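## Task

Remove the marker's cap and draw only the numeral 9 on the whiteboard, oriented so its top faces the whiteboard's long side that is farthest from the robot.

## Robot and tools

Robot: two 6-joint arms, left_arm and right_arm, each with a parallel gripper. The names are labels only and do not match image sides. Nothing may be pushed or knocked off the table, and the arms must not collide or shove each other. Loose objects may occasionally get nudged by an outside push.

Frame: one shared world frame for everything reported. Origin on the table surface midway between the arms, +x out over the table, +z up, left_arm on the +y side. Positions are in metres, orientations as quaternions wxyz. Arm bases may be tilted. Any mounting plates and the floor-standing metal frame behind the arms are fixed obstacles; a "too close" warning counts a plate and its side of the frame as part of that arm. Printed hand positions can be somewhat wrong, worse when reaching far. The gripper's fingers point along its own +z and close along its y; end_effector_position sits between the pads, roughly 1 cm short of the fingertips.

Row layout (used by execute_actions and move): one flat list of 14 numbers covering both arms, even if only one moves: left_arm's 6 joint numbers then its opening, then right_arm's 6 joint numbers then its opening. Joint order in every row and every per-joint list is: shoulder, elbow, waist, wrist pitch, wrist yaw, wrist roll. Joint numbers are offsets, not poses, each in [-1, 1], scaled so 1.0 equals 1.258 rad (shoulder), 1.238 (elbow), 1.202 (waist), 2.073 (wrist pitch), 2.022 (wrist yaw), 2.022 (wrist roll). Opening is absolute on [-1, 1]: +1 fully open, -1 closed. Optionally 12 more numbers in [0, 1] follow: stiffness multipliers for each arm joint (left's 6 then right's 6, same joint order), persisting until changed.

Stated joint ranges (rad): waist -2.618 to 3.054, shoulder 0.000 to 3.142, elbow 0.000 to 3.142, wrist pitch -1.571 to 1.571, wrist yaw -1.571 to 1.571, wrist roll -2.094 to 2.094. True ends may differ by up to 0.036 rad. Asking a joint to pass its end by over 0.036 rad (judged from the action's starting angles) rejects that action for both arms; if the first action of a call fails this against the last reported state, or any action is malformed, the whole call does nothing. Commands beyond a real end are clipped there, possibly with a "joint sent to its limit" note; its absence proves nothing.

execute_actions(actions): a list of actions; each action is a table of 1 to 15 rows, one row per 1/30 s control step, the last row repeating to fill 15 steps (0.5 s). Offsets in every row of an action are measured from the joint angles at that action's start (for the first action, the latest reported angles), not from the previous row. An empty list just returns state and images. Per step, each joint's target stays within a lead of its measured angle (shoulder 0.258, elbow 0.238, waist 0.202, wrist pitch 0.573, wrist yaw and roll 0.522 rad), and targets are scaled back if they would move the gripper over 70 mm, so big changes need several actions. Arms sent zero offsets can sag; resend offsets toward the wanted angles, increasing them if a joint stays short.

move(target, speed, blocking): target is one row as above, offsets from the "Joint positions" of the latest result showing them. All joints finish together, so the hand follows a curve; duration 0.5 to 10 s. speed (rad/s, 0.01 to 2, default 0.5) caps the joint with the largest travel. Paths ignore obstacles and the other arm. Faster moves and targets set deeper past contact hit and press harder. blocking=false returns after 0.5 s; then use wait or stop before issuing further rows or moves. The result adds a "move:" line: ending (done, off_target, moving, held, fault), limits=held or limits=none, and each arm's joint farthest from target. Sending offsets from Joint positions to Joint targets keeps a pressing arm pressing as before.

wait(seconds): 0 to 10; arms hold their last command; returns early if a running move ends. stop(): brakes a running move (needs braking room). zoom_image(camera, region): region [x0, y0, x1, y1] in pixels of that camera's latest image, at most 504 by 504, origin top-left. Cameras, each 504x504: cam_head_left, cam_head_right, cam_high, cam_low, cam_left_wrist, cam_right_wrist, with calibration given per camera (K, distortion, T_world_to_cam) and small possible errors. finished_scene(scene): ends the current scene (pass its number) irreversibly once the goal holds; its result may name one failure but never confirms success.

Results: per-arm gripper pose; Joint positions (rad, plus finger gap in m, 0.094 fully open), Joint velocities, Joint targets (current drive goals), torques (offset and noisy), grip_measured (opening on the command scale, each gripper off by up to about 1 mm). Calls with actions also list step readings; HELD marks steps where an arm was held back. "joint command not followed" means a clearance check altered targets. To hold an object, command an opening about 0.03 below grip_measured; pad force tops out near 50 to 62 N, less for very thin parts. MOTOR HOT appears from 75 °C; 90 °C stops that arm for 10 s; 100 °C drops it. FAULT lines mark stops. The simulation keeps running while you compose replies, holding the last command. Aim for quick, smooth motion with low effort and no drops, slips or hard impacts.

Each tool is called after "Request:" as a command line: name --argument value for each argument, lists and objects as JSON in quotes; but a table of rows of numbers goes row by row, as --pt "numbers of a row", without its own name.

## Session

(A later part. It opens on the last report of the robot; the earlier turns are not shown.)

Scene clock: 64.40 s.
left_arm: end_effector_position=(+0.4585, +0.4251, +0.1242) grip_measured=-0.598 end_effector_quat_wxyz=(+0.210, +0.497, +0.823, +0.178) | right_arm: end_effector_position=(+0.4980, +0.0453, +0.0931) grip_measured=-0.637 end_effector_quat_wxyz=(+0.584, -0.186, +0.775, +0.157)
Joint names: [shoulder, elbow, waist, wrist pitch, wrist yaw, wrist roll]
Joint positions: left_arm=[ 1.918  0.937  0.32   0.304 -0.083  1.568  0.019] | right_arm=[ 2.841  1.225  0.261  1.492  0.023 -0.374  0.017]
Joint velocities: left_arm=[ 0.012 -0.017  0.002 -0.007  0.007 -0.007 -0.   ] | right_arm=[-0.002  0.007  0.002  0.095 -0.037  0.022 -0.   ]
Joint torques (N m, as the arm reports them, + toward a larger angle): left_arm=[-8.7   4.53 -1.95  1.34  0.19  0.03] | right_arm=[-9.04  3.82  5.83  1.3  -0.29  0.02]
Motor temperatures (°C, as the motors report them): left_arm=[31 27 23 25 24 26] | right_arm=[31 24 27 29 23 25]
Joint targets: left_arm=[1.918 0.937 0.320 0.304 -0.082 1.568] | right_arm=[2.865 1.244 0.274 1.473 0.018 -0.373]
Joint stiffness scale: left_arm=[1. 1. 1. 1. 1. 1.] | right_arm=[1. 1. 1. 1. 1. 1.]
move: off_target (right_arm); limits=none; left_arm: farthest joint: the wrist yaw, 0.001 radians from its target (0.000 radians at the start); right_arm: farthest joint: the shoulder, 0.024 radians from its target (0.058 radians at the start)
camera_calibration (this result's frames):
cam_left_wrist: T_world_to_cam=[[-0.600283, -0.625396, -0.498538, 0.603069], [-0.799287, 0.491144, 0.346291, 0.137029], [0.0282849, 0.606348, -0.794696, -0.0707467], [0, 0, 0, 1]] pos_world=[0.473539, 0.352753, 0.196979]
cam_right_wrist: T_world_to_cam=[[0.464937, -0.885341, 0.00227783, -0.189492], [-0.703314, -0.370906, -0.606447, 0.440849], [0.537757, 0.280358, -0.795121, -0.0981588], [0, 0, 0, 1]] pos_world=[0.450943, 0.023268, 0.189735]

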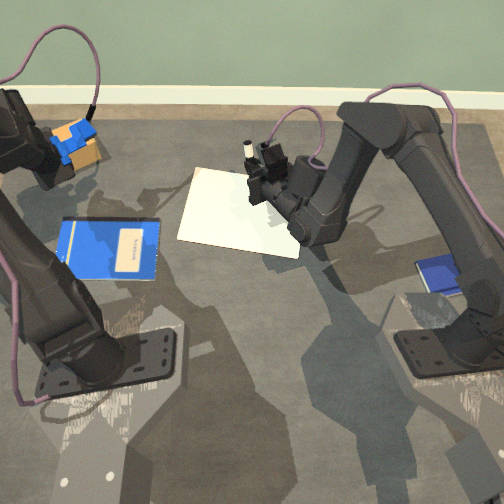

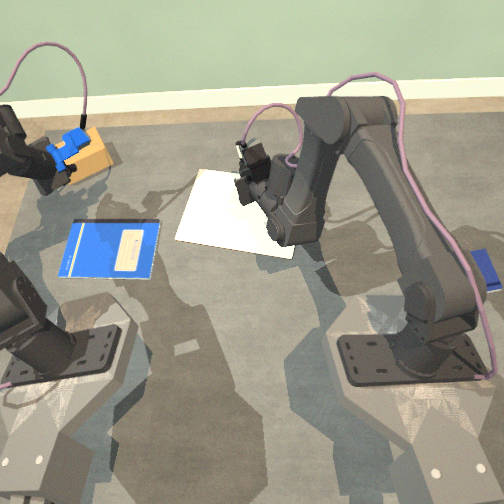

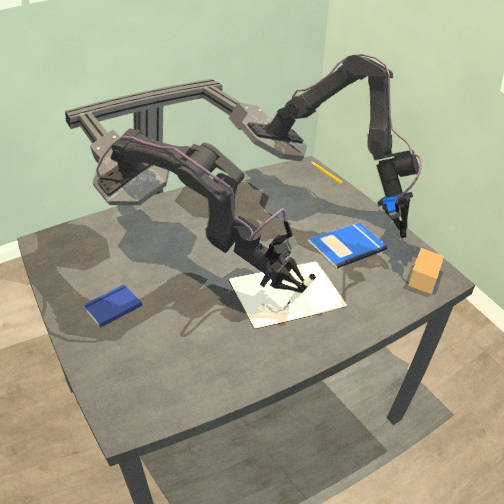

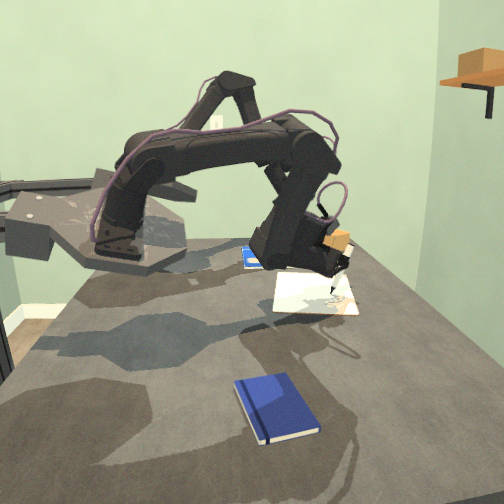

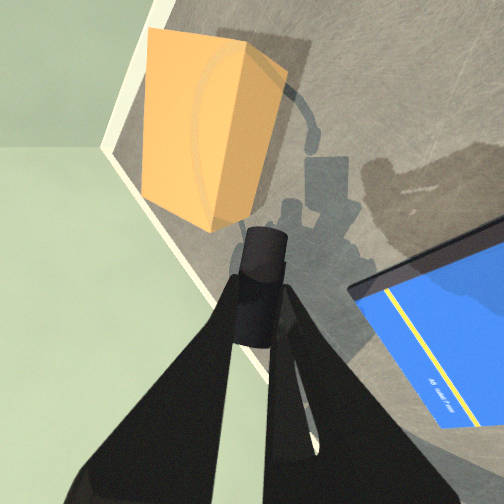

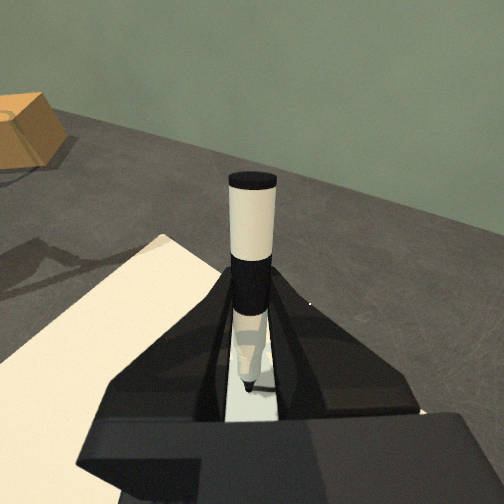

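Request:
move --target '[0,0,0,0,0,0,-0.7, 0.01,-0.07,0.036,-0.01,0,0,-0.75]' --speed 0.15

Scene clock: 65.60 s.
left_arm: end_effector_position=(+0.4585, +0.4252, +0.1242) grip_measured=-0.598 end_effector_quat_wxyz=(+0.210, +0.496, +0.823, +0.178) | right_arm: end_effector_position=(+0.4745, +0.0552, +0.0916) grip_measured=-0.637 end_effector_quat_wxyz=(+0.571, -0.202, +0.777, +0.168)
Joint names: [shoulder, elbow, waist, wrist pitch, wrist yaw, wrist roll]
Joint positions: left_arm=[ 1.918  0.937  0.32   0.304 -0.083  1.568  0.019] | right_arm=[ 2.841  1.167  0.291  1.515  0.023 -0.375  0.017]
Joint velocities: left_arm=[-0.012 -0.012 -0.002  0.051  0.037  0.037  0.   ] | right_arm=[-0.012 -0.022  0.007  0.037  0.066  0.007 -0.001]
Joint torques (N m, as the arm reports them, + toward a larger angle): left_arm=[-8.75  4.53 -1.92  1.35  0.18  0.03] | right_arm=[-9.73 -0.47  5.83  1.04 -0.24  0.04]
Motor temperatures (°C, as the motors report them): left_arm=[31 27 23 25 24 26] | right_arm=[31 24 27 29 23 25]
Joint targets: left_arm=[1.918 0.937 0.320 0.304 -0.083 1.568] | right_arm=[2.854 1.139 0.305 1.472 0.023 -0.374]
Joint stiffness scale: left_arm=[1. 1. 1. 1. 1. 1.] | right_arm=[1. 1. 1. 1. 1. 1.]
move: off_target (right_arm); limits=none; left_arm: farthest joint: the waist, 0.000 radians from its target (0.000 radians at the start); right_arm: farthest joint: the wrist pitch, 0.044 radians from its target (0.021 radians at the start)
camera_calibration (this result's frames):
cam_left_wrist: T_world_to_cam=[[-0.600211, -0.625343, -0.498692, 0.603063], [-0.799359, 0.490641, 0.346839, 0.137111], [0.0277854, 0.60681, -0.794361, -0.0708457], [0, 0, 0, 1]] pos_world=[0.473534, 0.352839, 0.19691]
cam_right_wrist: T_world_to_cam=[[0.500787, -0.865564, -0.00333512, -0.187414], [-0.700116, -0.402792, -0.589573, 0.425774], [0.50897, 0.297585, -0.807709, -0.0756654], [0, 0, 0, 1]] pos_world=[0.430457, 0.0317966, 0.189284]

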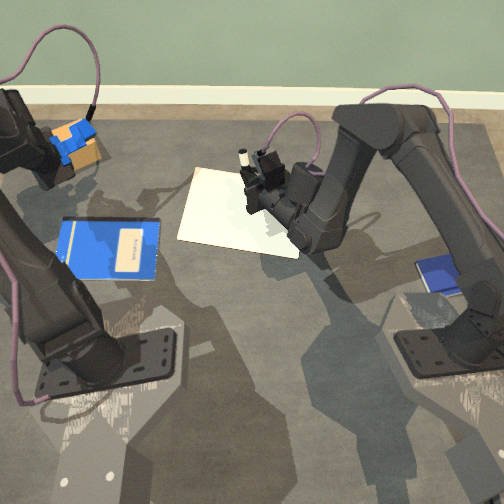

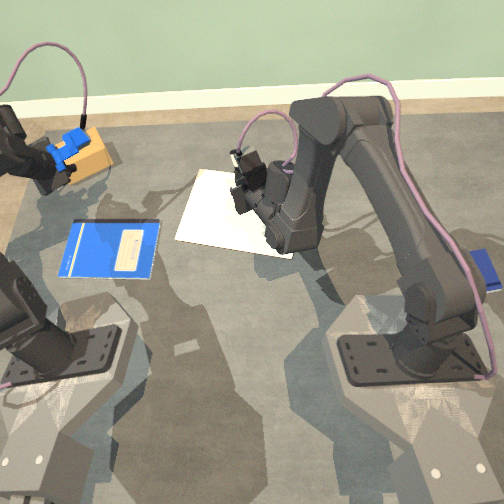

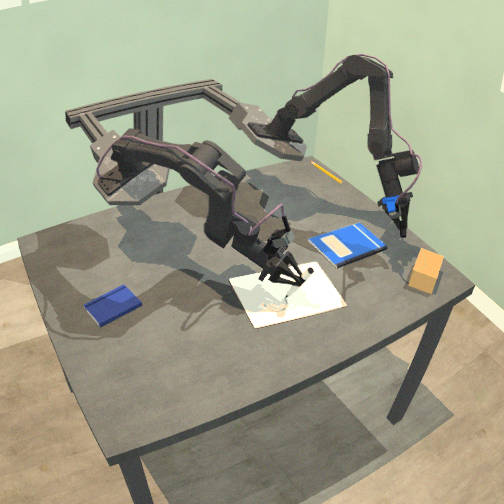

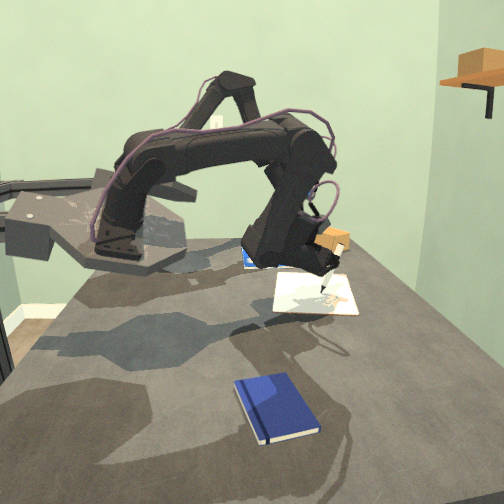

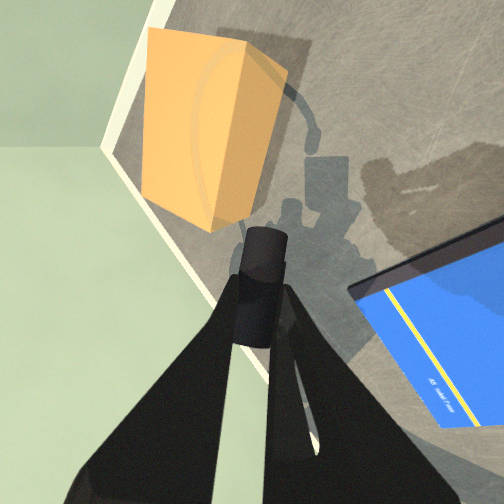

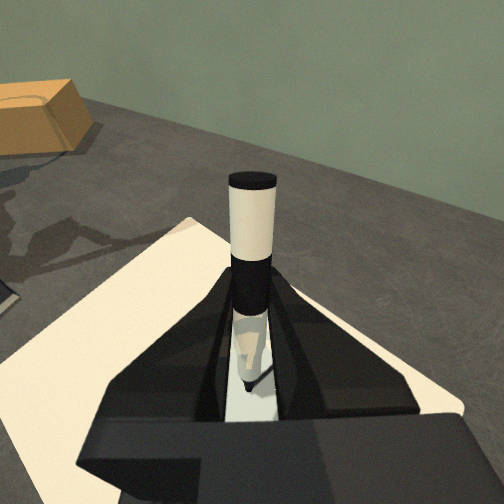

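Request:
move --target '[0,0,0,0,0,0,-0.7, -0.066,-0.115,-0.012,-0.02,0,0,-0.75]' --speed 0.15

Scene clock: 67.20 s.
left_arm: end_effector_position=(+0.4584, +0.4253, +0.1242) grip_measured=-0.598 end_effector_quat_wxyz=(+0.209, +0.496, +0.823, +0.179) | right_arm: end_effector_position=(+0.4549, +0.0405, +0.0887) grip_measured=-0.637 end_effector_quat_wxyz=(+0.541, -0.213, +0.796, +0.168)
Joint names: [shoulder, elbow, waist, wrist pitch, wrist yaw, wrist roll]
Joint positions: left_arm=[ 1.918  0.937  0.32   0.304 -0.084  1.568  0.019] | right_arm=[ 2.781  1.047  0.28   1.501  0.023 -0.375  0.017]
Joint velocities: left_arm=[-0.007 -0.012 -0.012 -0.051  0.051 -0.066 -0.   ] | right_arm=[0.017 0.012 0.002 0.125 0.007 0.037 0.001]
Joint torques (N m, as the arm reports them, + toward a larger angle): left_arm=[-8.71  4.51 -1.91  1.33  0.18  0.03] | right_arm=[-12.1   -0.41   4.01   1.22  -0.22   0.01]
Motor temperatures (°C, as the motors report them): left_arm=[31 27 23 25 24 26] | right_arm=[31 24 27 29 23 25]
Joint targets: left_arm=[1.918 0.937 0.320 0.304 -0.083 1.568] | right_arm=[2.758 1.024 0.276 1.474 0.023 -0.375]
Joint stiffness scale: left_arm=[1. 1. 1. 1. 1. 1.] | right_arm=[1. 1. 1. 1. 1. 1.]
move: off_target (right_arm); limits=none; left_arm: farthest joint: the wrist yaw, 0.001 radians from its target (0.000 radians at the start); right_arm: farthest joint: the wrist pitch, 0.028 radians from its target (0.042 radians at the start)
camera_calibration (this result's frames):
cam_left_wrist: T_world_to_cam=[[-0.600139, -0.625289, -0.498845, 0.603057], [-0.79943, 0.490137, 0.347386, 0.137192], [0.0272858, 0.607271, -0.794026, -0.0709447], [0, 0, 0, 1]] pos_world=[0.47353, 0.352925, 0.196841]
cam_right_wrist: T_world_to_cam=[[0.516276, -0.856377, -0.00880329, -0.197218], [-0.728437, -0.433694, -0.530366, 0.413299], [0.450376, 0.280228, -0.847723, -0.032761], [0, 0, 0, 1]] pos_world=[0.417636, 0.0195328, 0.189692]

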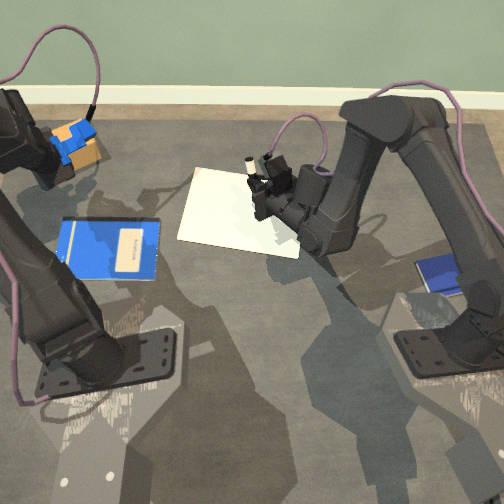

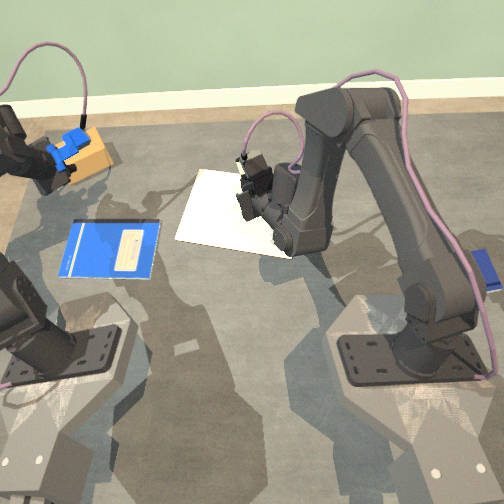

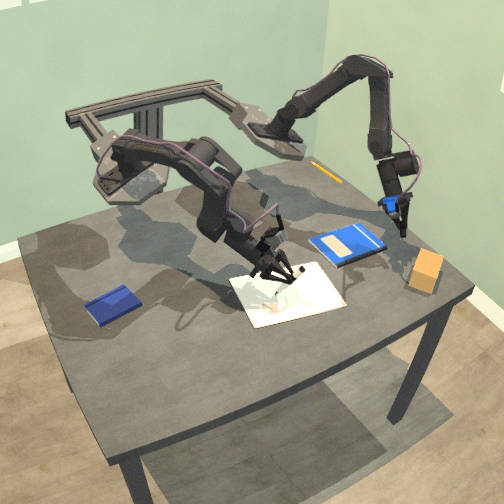

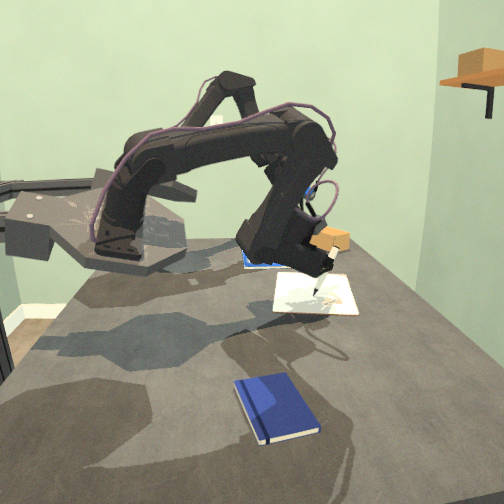

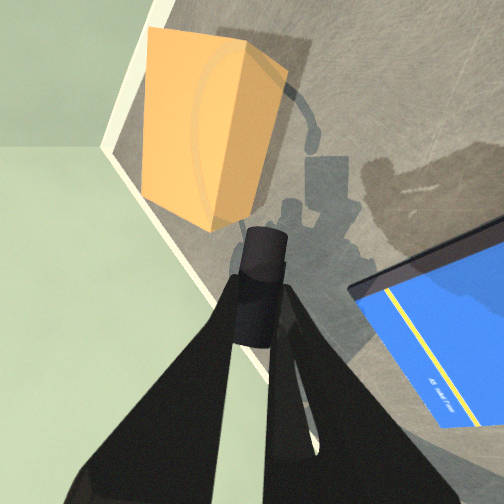

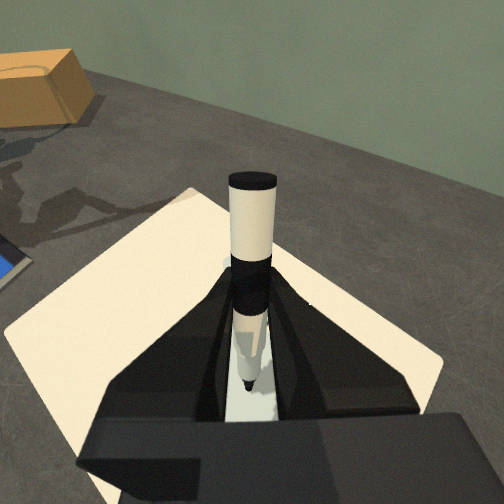

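Request:
move --target '[0,0,0,0,0,0,-0.7, -0.057,-0.087,-0.042,-0.014,0,0,-0.75]' --speed 0.15

Scene clock: 68.53 s.
left_arm: end_effector_position=(+0.4584, +0.4254, +0.1242) grip_measured=-0.598 end_effector_quat_wxyz=(+0.209, +0.496, +0.823, +0.179) | right_arm: end_effector_position=(+0.4503, +0.0135, +0.0858) grip_measured=-0.637 end_effector_quat_wxyz=(+0.525, -0.206, +0.811, +0.156)
Joint names: [shoulder, elbow, waist, wrist pitch, wrist yaw, wrist roll]
Joint positions: left_arm=[ 1.918  0.937  0.32   0.304 -0.085  1.568  0.019] | right_arm=[ 2.731  0.963  0.236  1.502  0.018 -0.374  0.017]
Joint velocities: left_arm=[ 0.012 -0.007 -0.027 -0.007 -0.022  0.037 -0.   ] | right_arm=[ 0.002  0.017 -0.002 -0.051 -0.051 -0.081 -0.   ]
Joint torques (N m, as the arm reports them, + toward a larger angle): left_arm=[-8.71  4.52 -1.9   1.33  0.18  0.03] | right_arm=[-11.69  -0.76   3.66   1.15  -0.15   0.  ]
Motor temperatures (°C, as the motors report them): left_arm=[31 27 23 25 24 26] | right_arm=[31 24 27 29 23 25]
Joint targets: left_arm=[1.918 0.937 0.320 0.304 -0.084 1.568] | right_arm=[2.709 0.940 0.230 1.472 0.023 -0.374]
Joint stiffness scale: left_arm=[1. 1. 1. 1. 1. 1.] | right_arm=[1. 1. 1. 1. 1. 1.]
move: off_target (right_arm); limits=none; left_arm: farthest joint: the wrist yaw, 0.001 radians from its target (0.000 radians at the start); right_arm: farthest joint: the wrist pitch, 0.030 radians from its target (0.029 radians at the start)
camera_calibration (this result's frames):
cam_left_wrist: T_world_to_cam=[[-0.600067, -0.625236, -0.498998, 0.603051], [-0.799501, 0.489634, 0.347933, 0.137274], [0.0267862, 0.607733, -0.79369, -0.0710436], [0, 0, 0, 1]] pos_world=[0.473525, 0.353011, 0.196773]
cam_right_wrist: T_world_to_cam=[[0.494888, -0.868901, -0.00986355, -0.208157], [-0.75969, -0.42712, -0.490346, 0.40726], [0.421849, 0.25016, -0.871472, -0.0102535], [0, 0, 0, 1]] pos_world=[0.416732, -0.00435349, 0.18871]

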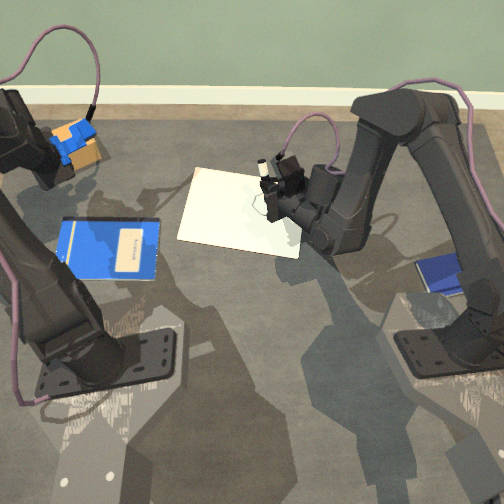

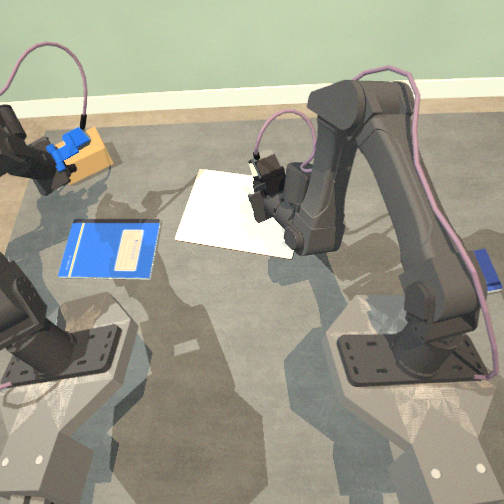

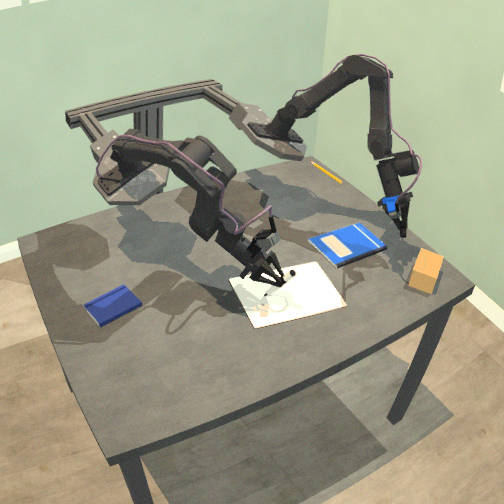

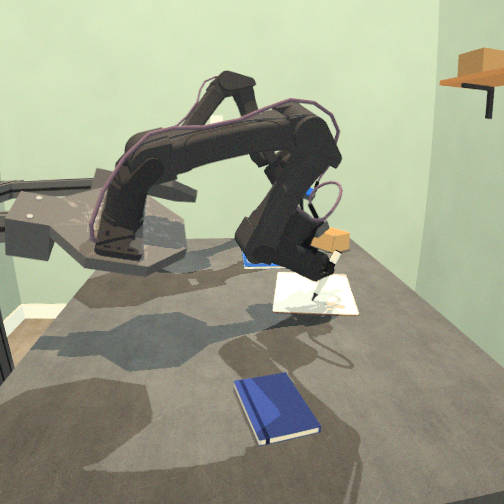

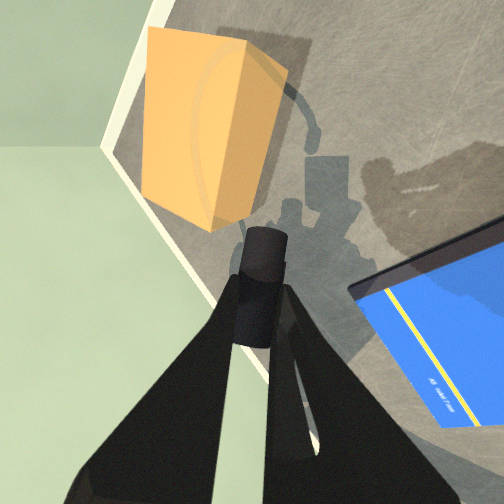

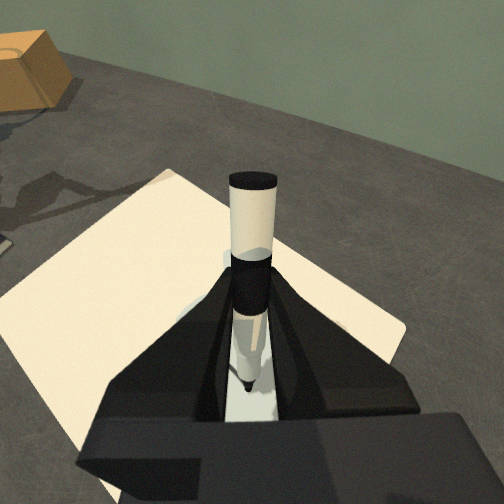

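Request:
move --target '[0,0,0,0,0,0,-0.7, -0.038,-0.033,-0.035,-0.014,0,0,-0.75]' --speed 0.15

Scene clock: 69.60 s.
left_arm: end_effector_position=(+0.4583, +0.4256, +0.1241) grip_measured=-0.598 end_effector_quat_wxyz=(+0.209, +0.496, +0.824, +0.179) | right_arm: end_effector_position=(+0.4568, -0.0042, +0.0848) grip_measured=-0.637 end_effector_quat_wxyz=(+0.522, -0.195, +0.817, +0.148)
Joint names: [shoulder, elbow, waist, wrist pitch, wrist yaw, wrist roll]
Joint positions: left_arm=[ 1.918  0.937  0.32   0.304 -0.086  1.568  0.019] | right_arm=[ 2.706  0.944  0.198  1.496  0.009 -0.372  0.017]
Joint velocities: left_arm=[-0.007 -0.007 -0.007 -0.007 -0.066 -0.037  0.   ] | right_arm=[-0.017 -0.012 -0.022  0.022 -0.022 -0.095  0.   ]
Joint torques (N m, as the arm reports them, + toward a larger angle): left_arm=[-8.74  4.48 -1.93  1.34  0.18  0.02] | right_arm=[-11.66  -0.76   3.63   1.22  -0.12  -0.01]
Motor temperatures (°C, as the motors report them): left_arm=[31 27 23 25 24 26] | right_arm=[31 24 27 29 23 25]
Joint targets: left_arm=[1.918 0.937 0.320 0.304 -0.085 1.568] | right_arm=[2.683 0.922 0.193 1.473 0.019 -0.374]
Joint stiffness scale: left_arm=[1. 1. 1. 1. 1. 1.] | right_arm=[1. 1. 1. 1. 1. 1.]
move: off_target (right_arm); limits=none; left_arm: farthest joint: the wrist yaw, 0.001 radians from its target (0.000 radians at the start); right_arm: farthest joint: the shoulder, 0.023 radians from its target (0.048 radians at the start)
camera_calibration (this result's frames):
cam_left_wrist: T_world_to_cam=[[-0.599995, -0.625183, -0.499151, 0.603045], [-0.799572, 0.489129, 0.348479, 0.137356], [0.0262865, 0.608193, -0.793354, -0.0711425], [0, 0, 0, 1]] pos_world=[0.47352, 0.353097, 0.196704]
cam_right_wrist: T_world_to_cam=[[0.47048, -0.882345, -0.0107824, -0.215583], [-0.776233, -0.408026, -0.4806, 0.410978], [0.419656, 0.234482, -0.876874, -0.00800842], [0, 0, 0, 1]] pos_world=[0.423803, -0.0206508, 0.188169]

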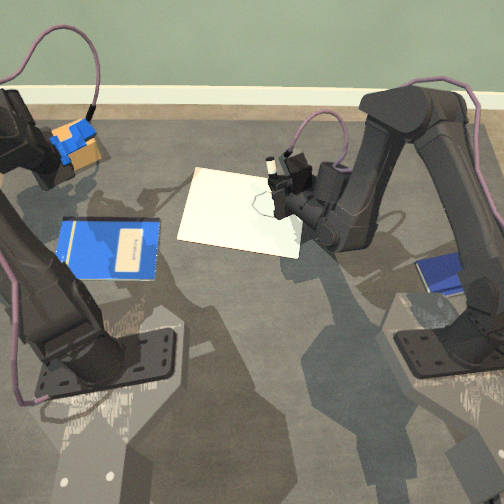

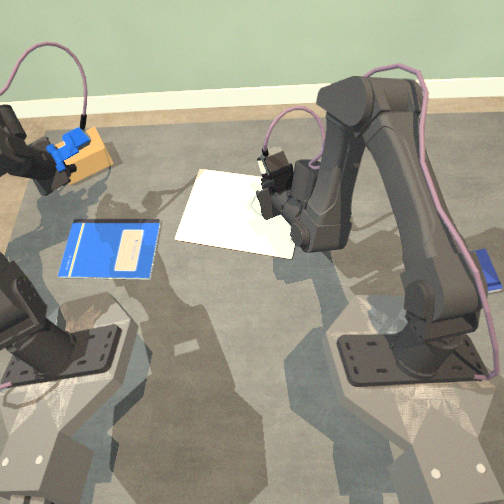

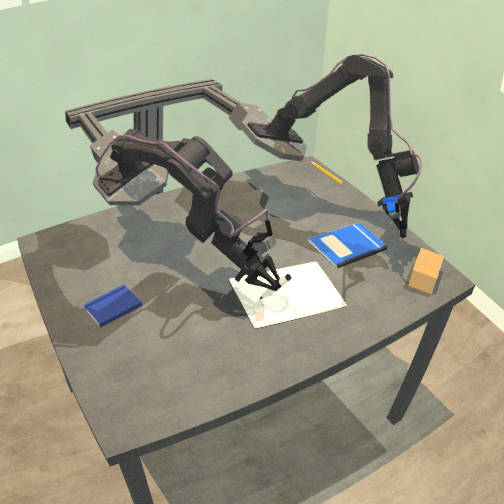

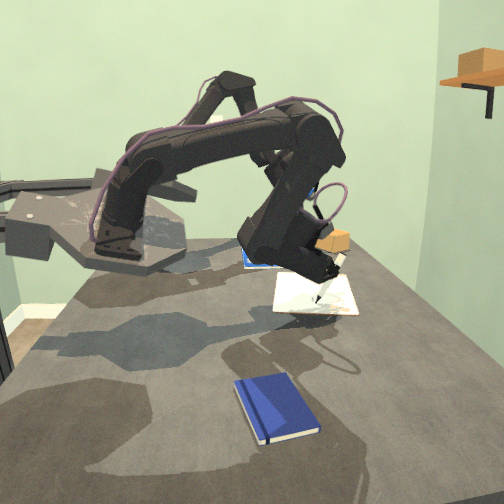

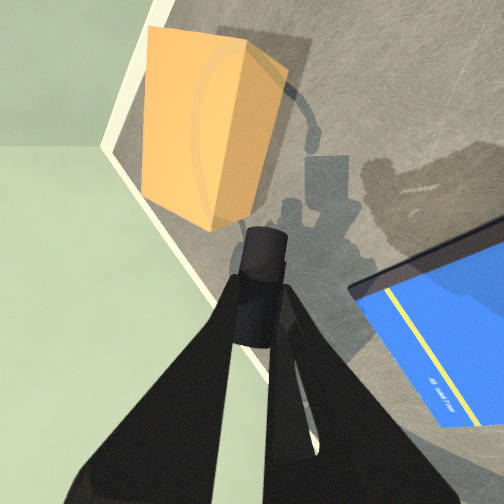

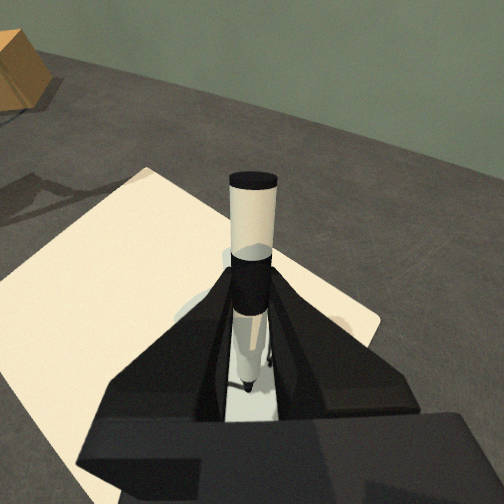

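Request:
move --target '[0,0,0,0,0,0,-0.7, 0.012,0.08,-0.025,-0.013,0,0,-0.75]' --speed 0.15

Scene clock: 70.83 s.
left_arm: end_effector_position=(+0.4583, +0.4256, +0.1241) grip_measured=-0.598 end_effector_quat_wxyz=(+0.208, +0.496, +0.824, +0.179) | right_arm: end_effector_position=(+0.4867, -0.0139, +0.0882) grip_measured=-0.637 end_effector_quat_wxyz=(+0.542, -0.176, +0.811, +0.134)
Joint names: [shoulder, elbow, waist, wrist pitch, wrist yaw, wrist roll]
Joint positions: left_arm=[ 1.918  0.937  0.32   0.304 -0.086  1.568  0.019] | right_arm=[ 2.706  1.022  0.167  1.472  0.011 -0.372  0.017]
Joint velocities: left_arm=[ 0.007 -0.017 -0.017 -0.051 -0.022 -0.051 -0.001] | right_arm=[-0.017  0.022  0.017  0.007  0.022 -0.066 -0.   ]
Joint torques (N m, as the arm reports them, + toward a larger angle): left_arm=[-8.73  4.53 -1.93  1.35  0.19  0.03] | right_arm=[-9.07  3.34  4.18  1.47 -0.24  0.03]
Motor temperatures (°C, as the motors report them): left_arm=[31 27 23 25 24 26] | right_arm=[31 24 27 29 23 25]
Joint targets: left_arm=[1.918 0.937 0.320 0.304 -0.085 1.568] | right_arm=[2.721 1.043 0.168 1.469 0.009 -0.372]
Joint stiffness scale: left_arm=[1. 1. 1. 1. 1. 1.] | right_arm=[1. 1. 1. 1. 1. 1.]
move: off_target (right_arm); limits=none; left_arm: farthest joint: the waist, 0.000 radians from its target (0.000 radians at the start); right_arm: farthest joint: the elbow, 0.021 radians from its target (0.099 radians at the start)
camera_calibration (this result's frames):
cam_left_wrist: T_world_to_cam=[[-0.599959, -0.625156, -0.499228, 0.603042], [-0.799607, 0.488877, 0.348752, 0.137397], [0.0260367, 0.608423, -0.793185, -0.0711919], [0, 0, 0, 1]] pos_world=[0.473518, 0.35314, 0.19667]
cam_right_wrist: T_world_to_cam=[[0.426675, -0.904404, 0.00130251, -0.218219], [-0.776172, -0.366917, -0.512766, 0.435209], [0.464225, 0.217774, -0.858528, -0.0388339], [0, 0, 0, 1]] pos_world=[0.448933, -0.0292151, 0.190104]

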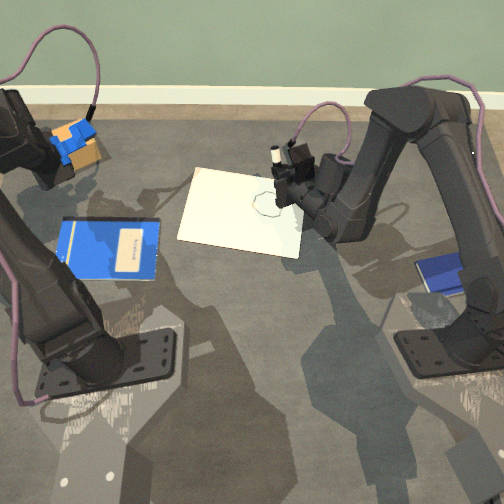

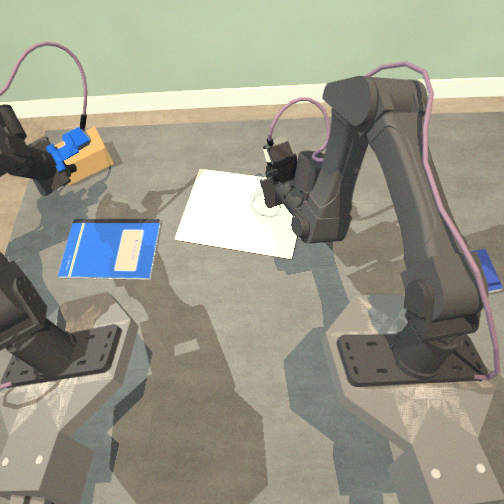

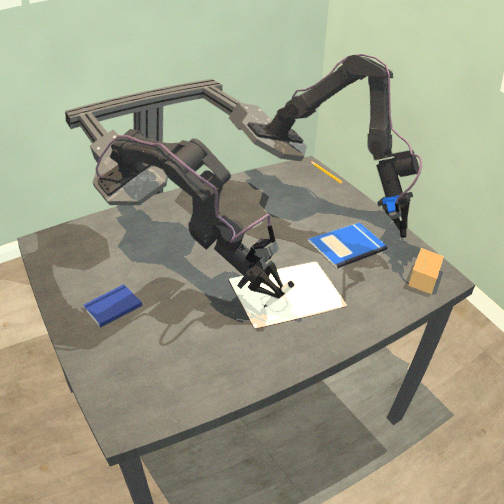

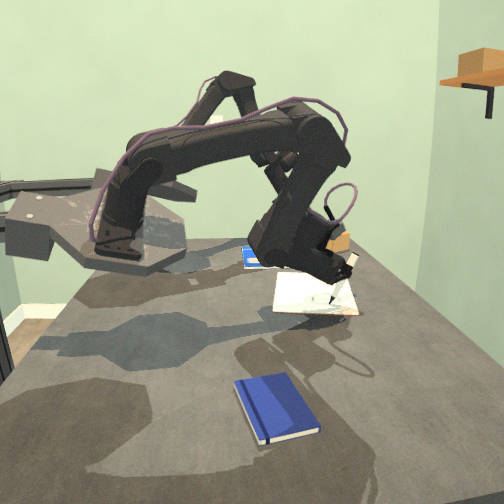

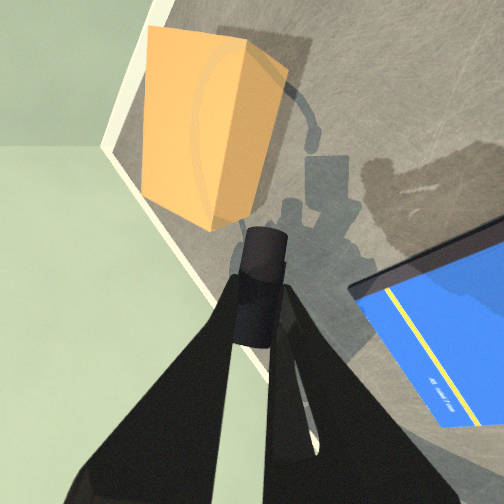

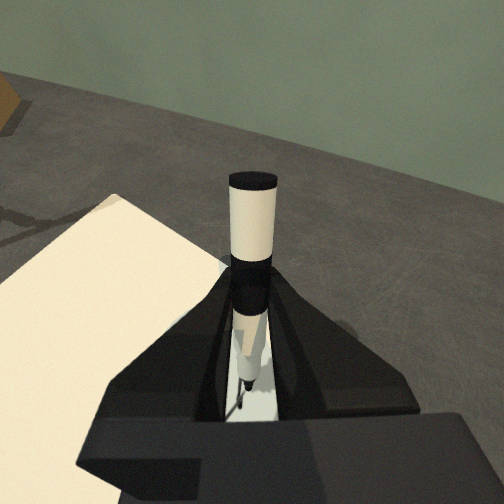

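Request:
move --target '[0,0,0,0,0,0,-0.7, -0.03,-0.12,0.054,0,0,0,-0.75]' --speed 0.15

Scene clock: 72.37 s.
left_arm: end_effector_position=(+0.4582, +0.4257, +0.1241) grip_measured=-0.598 end_effector_quat_wxyz=(+0.208, +0.496, +0.824, +0.179) | right_arm: end_effector_position=(+0.4389, +0.0007, +0.0834) grip_measured=-0.637 end_effector_quat_wxyz=(+0.505, -0.208, +0.823, +0.156)
Joint names: [shoulder, elbow, waist, wrist pitch, wrist yaw, wrist roll]
Joint positions: left_arm=[ 1.918  0.937  0.32   0.304 -0.087  1.568  0.019] | right_arm=[ 2.695  0.895  0.217  1.49   0.012 -0.372  0.017]
Joint velocities: left_arm=[-0.002  0.002  0.002 -0.022  0.007 -0.066  0.001] | right_arm=[ 0.002 -0.007  0.002 -0.022 -0.007  0.007 -0.001]
Joint torques (N m, as the arm reports them, + toward a larger angle): left_arm=[-8.72  4.52 -1.93  1.34  0.19  0.03] | right_arm=[-11.71  -0.8    5.37   1.25  -0.25   0.02]
Motor temperatures (°C, as the motors report them): left_arm=[31 27 23 26 24 26] | right_arm=[31 24 27 29 23 25]
Joint targets: left_arm=[1.918 0.937 0.320 0.304 -0.086 1.568] | right_arm=[2.668 0.874 0.232 1.472 0.011 -0.372]
Joint stiffness scale: left_arm=[1. 1. 1. 1. 1. 1.] | right_arm=[1. 1. 1. 1. 1. 1.]
move: off_target (right_arm); limits=none; left_arm: farthest joint: the wrist yaw, 0.001 radians from its target (0.000 radians at the start); right_arm: farthest joint: the shoulder, 0.026 radians from its target (0.038 radians at the start)
camera_calibration (this result's frames):
cam_left_wrist: T_world_to_cam=[[-0.599888, -0.625102, -0.499381, 0.603036], [-0.799677, 0.488373, 0.349298, 0.137479], [0.0255369, 0.608883, -0.792849, -0.0712907], [0, 0, 0, 1]] pos_world=[0.473513, 0.353226, 0.196601]
cam_right_wrist: T_world_to_cam=[[0.498035, -0.866962, -0.01836, -0.214279], [-0.778259, -0.43754, -0.450413, 0.396712], [0.382458, 0.238611, -0.892631, 0.0147082], [0, 0, 0, 1]] pos_world=[0.409838, -0.0157043, 0.187879]

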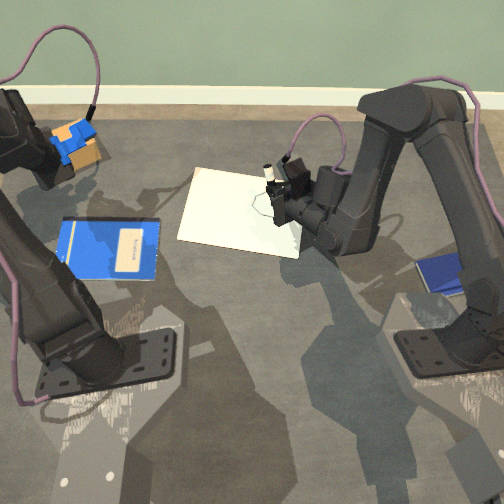

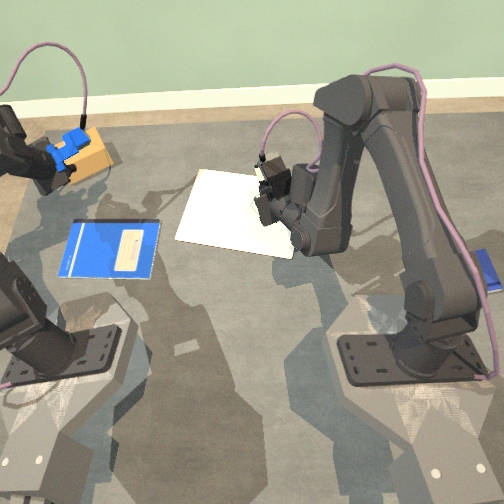

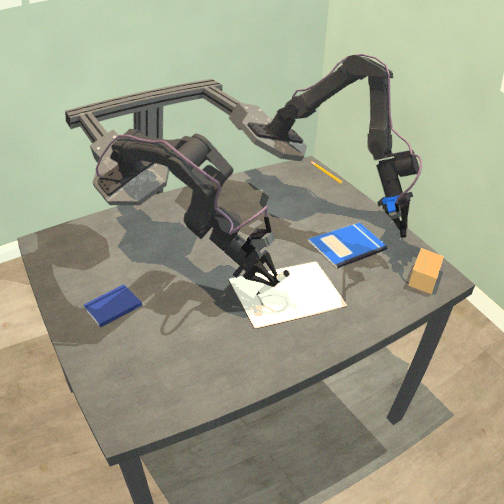

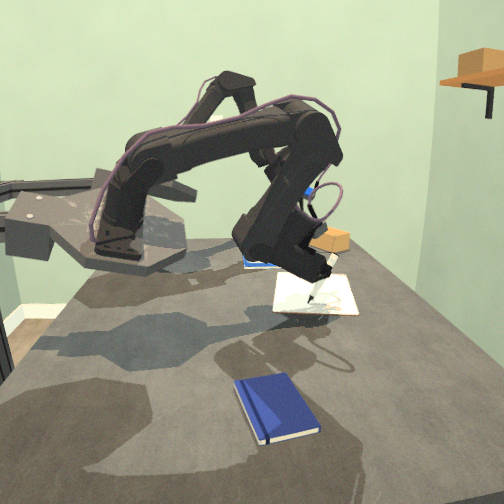

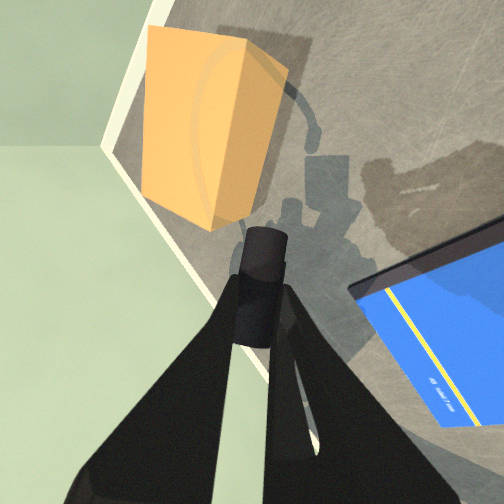

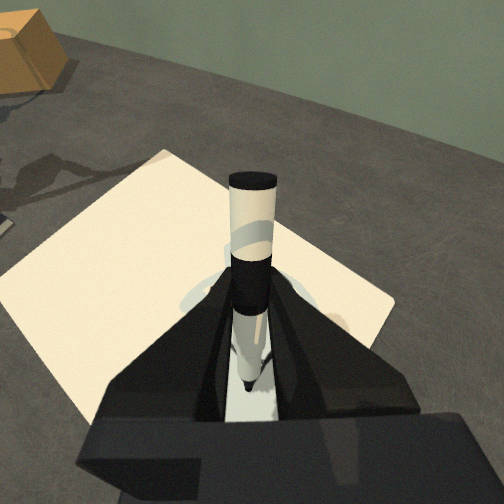

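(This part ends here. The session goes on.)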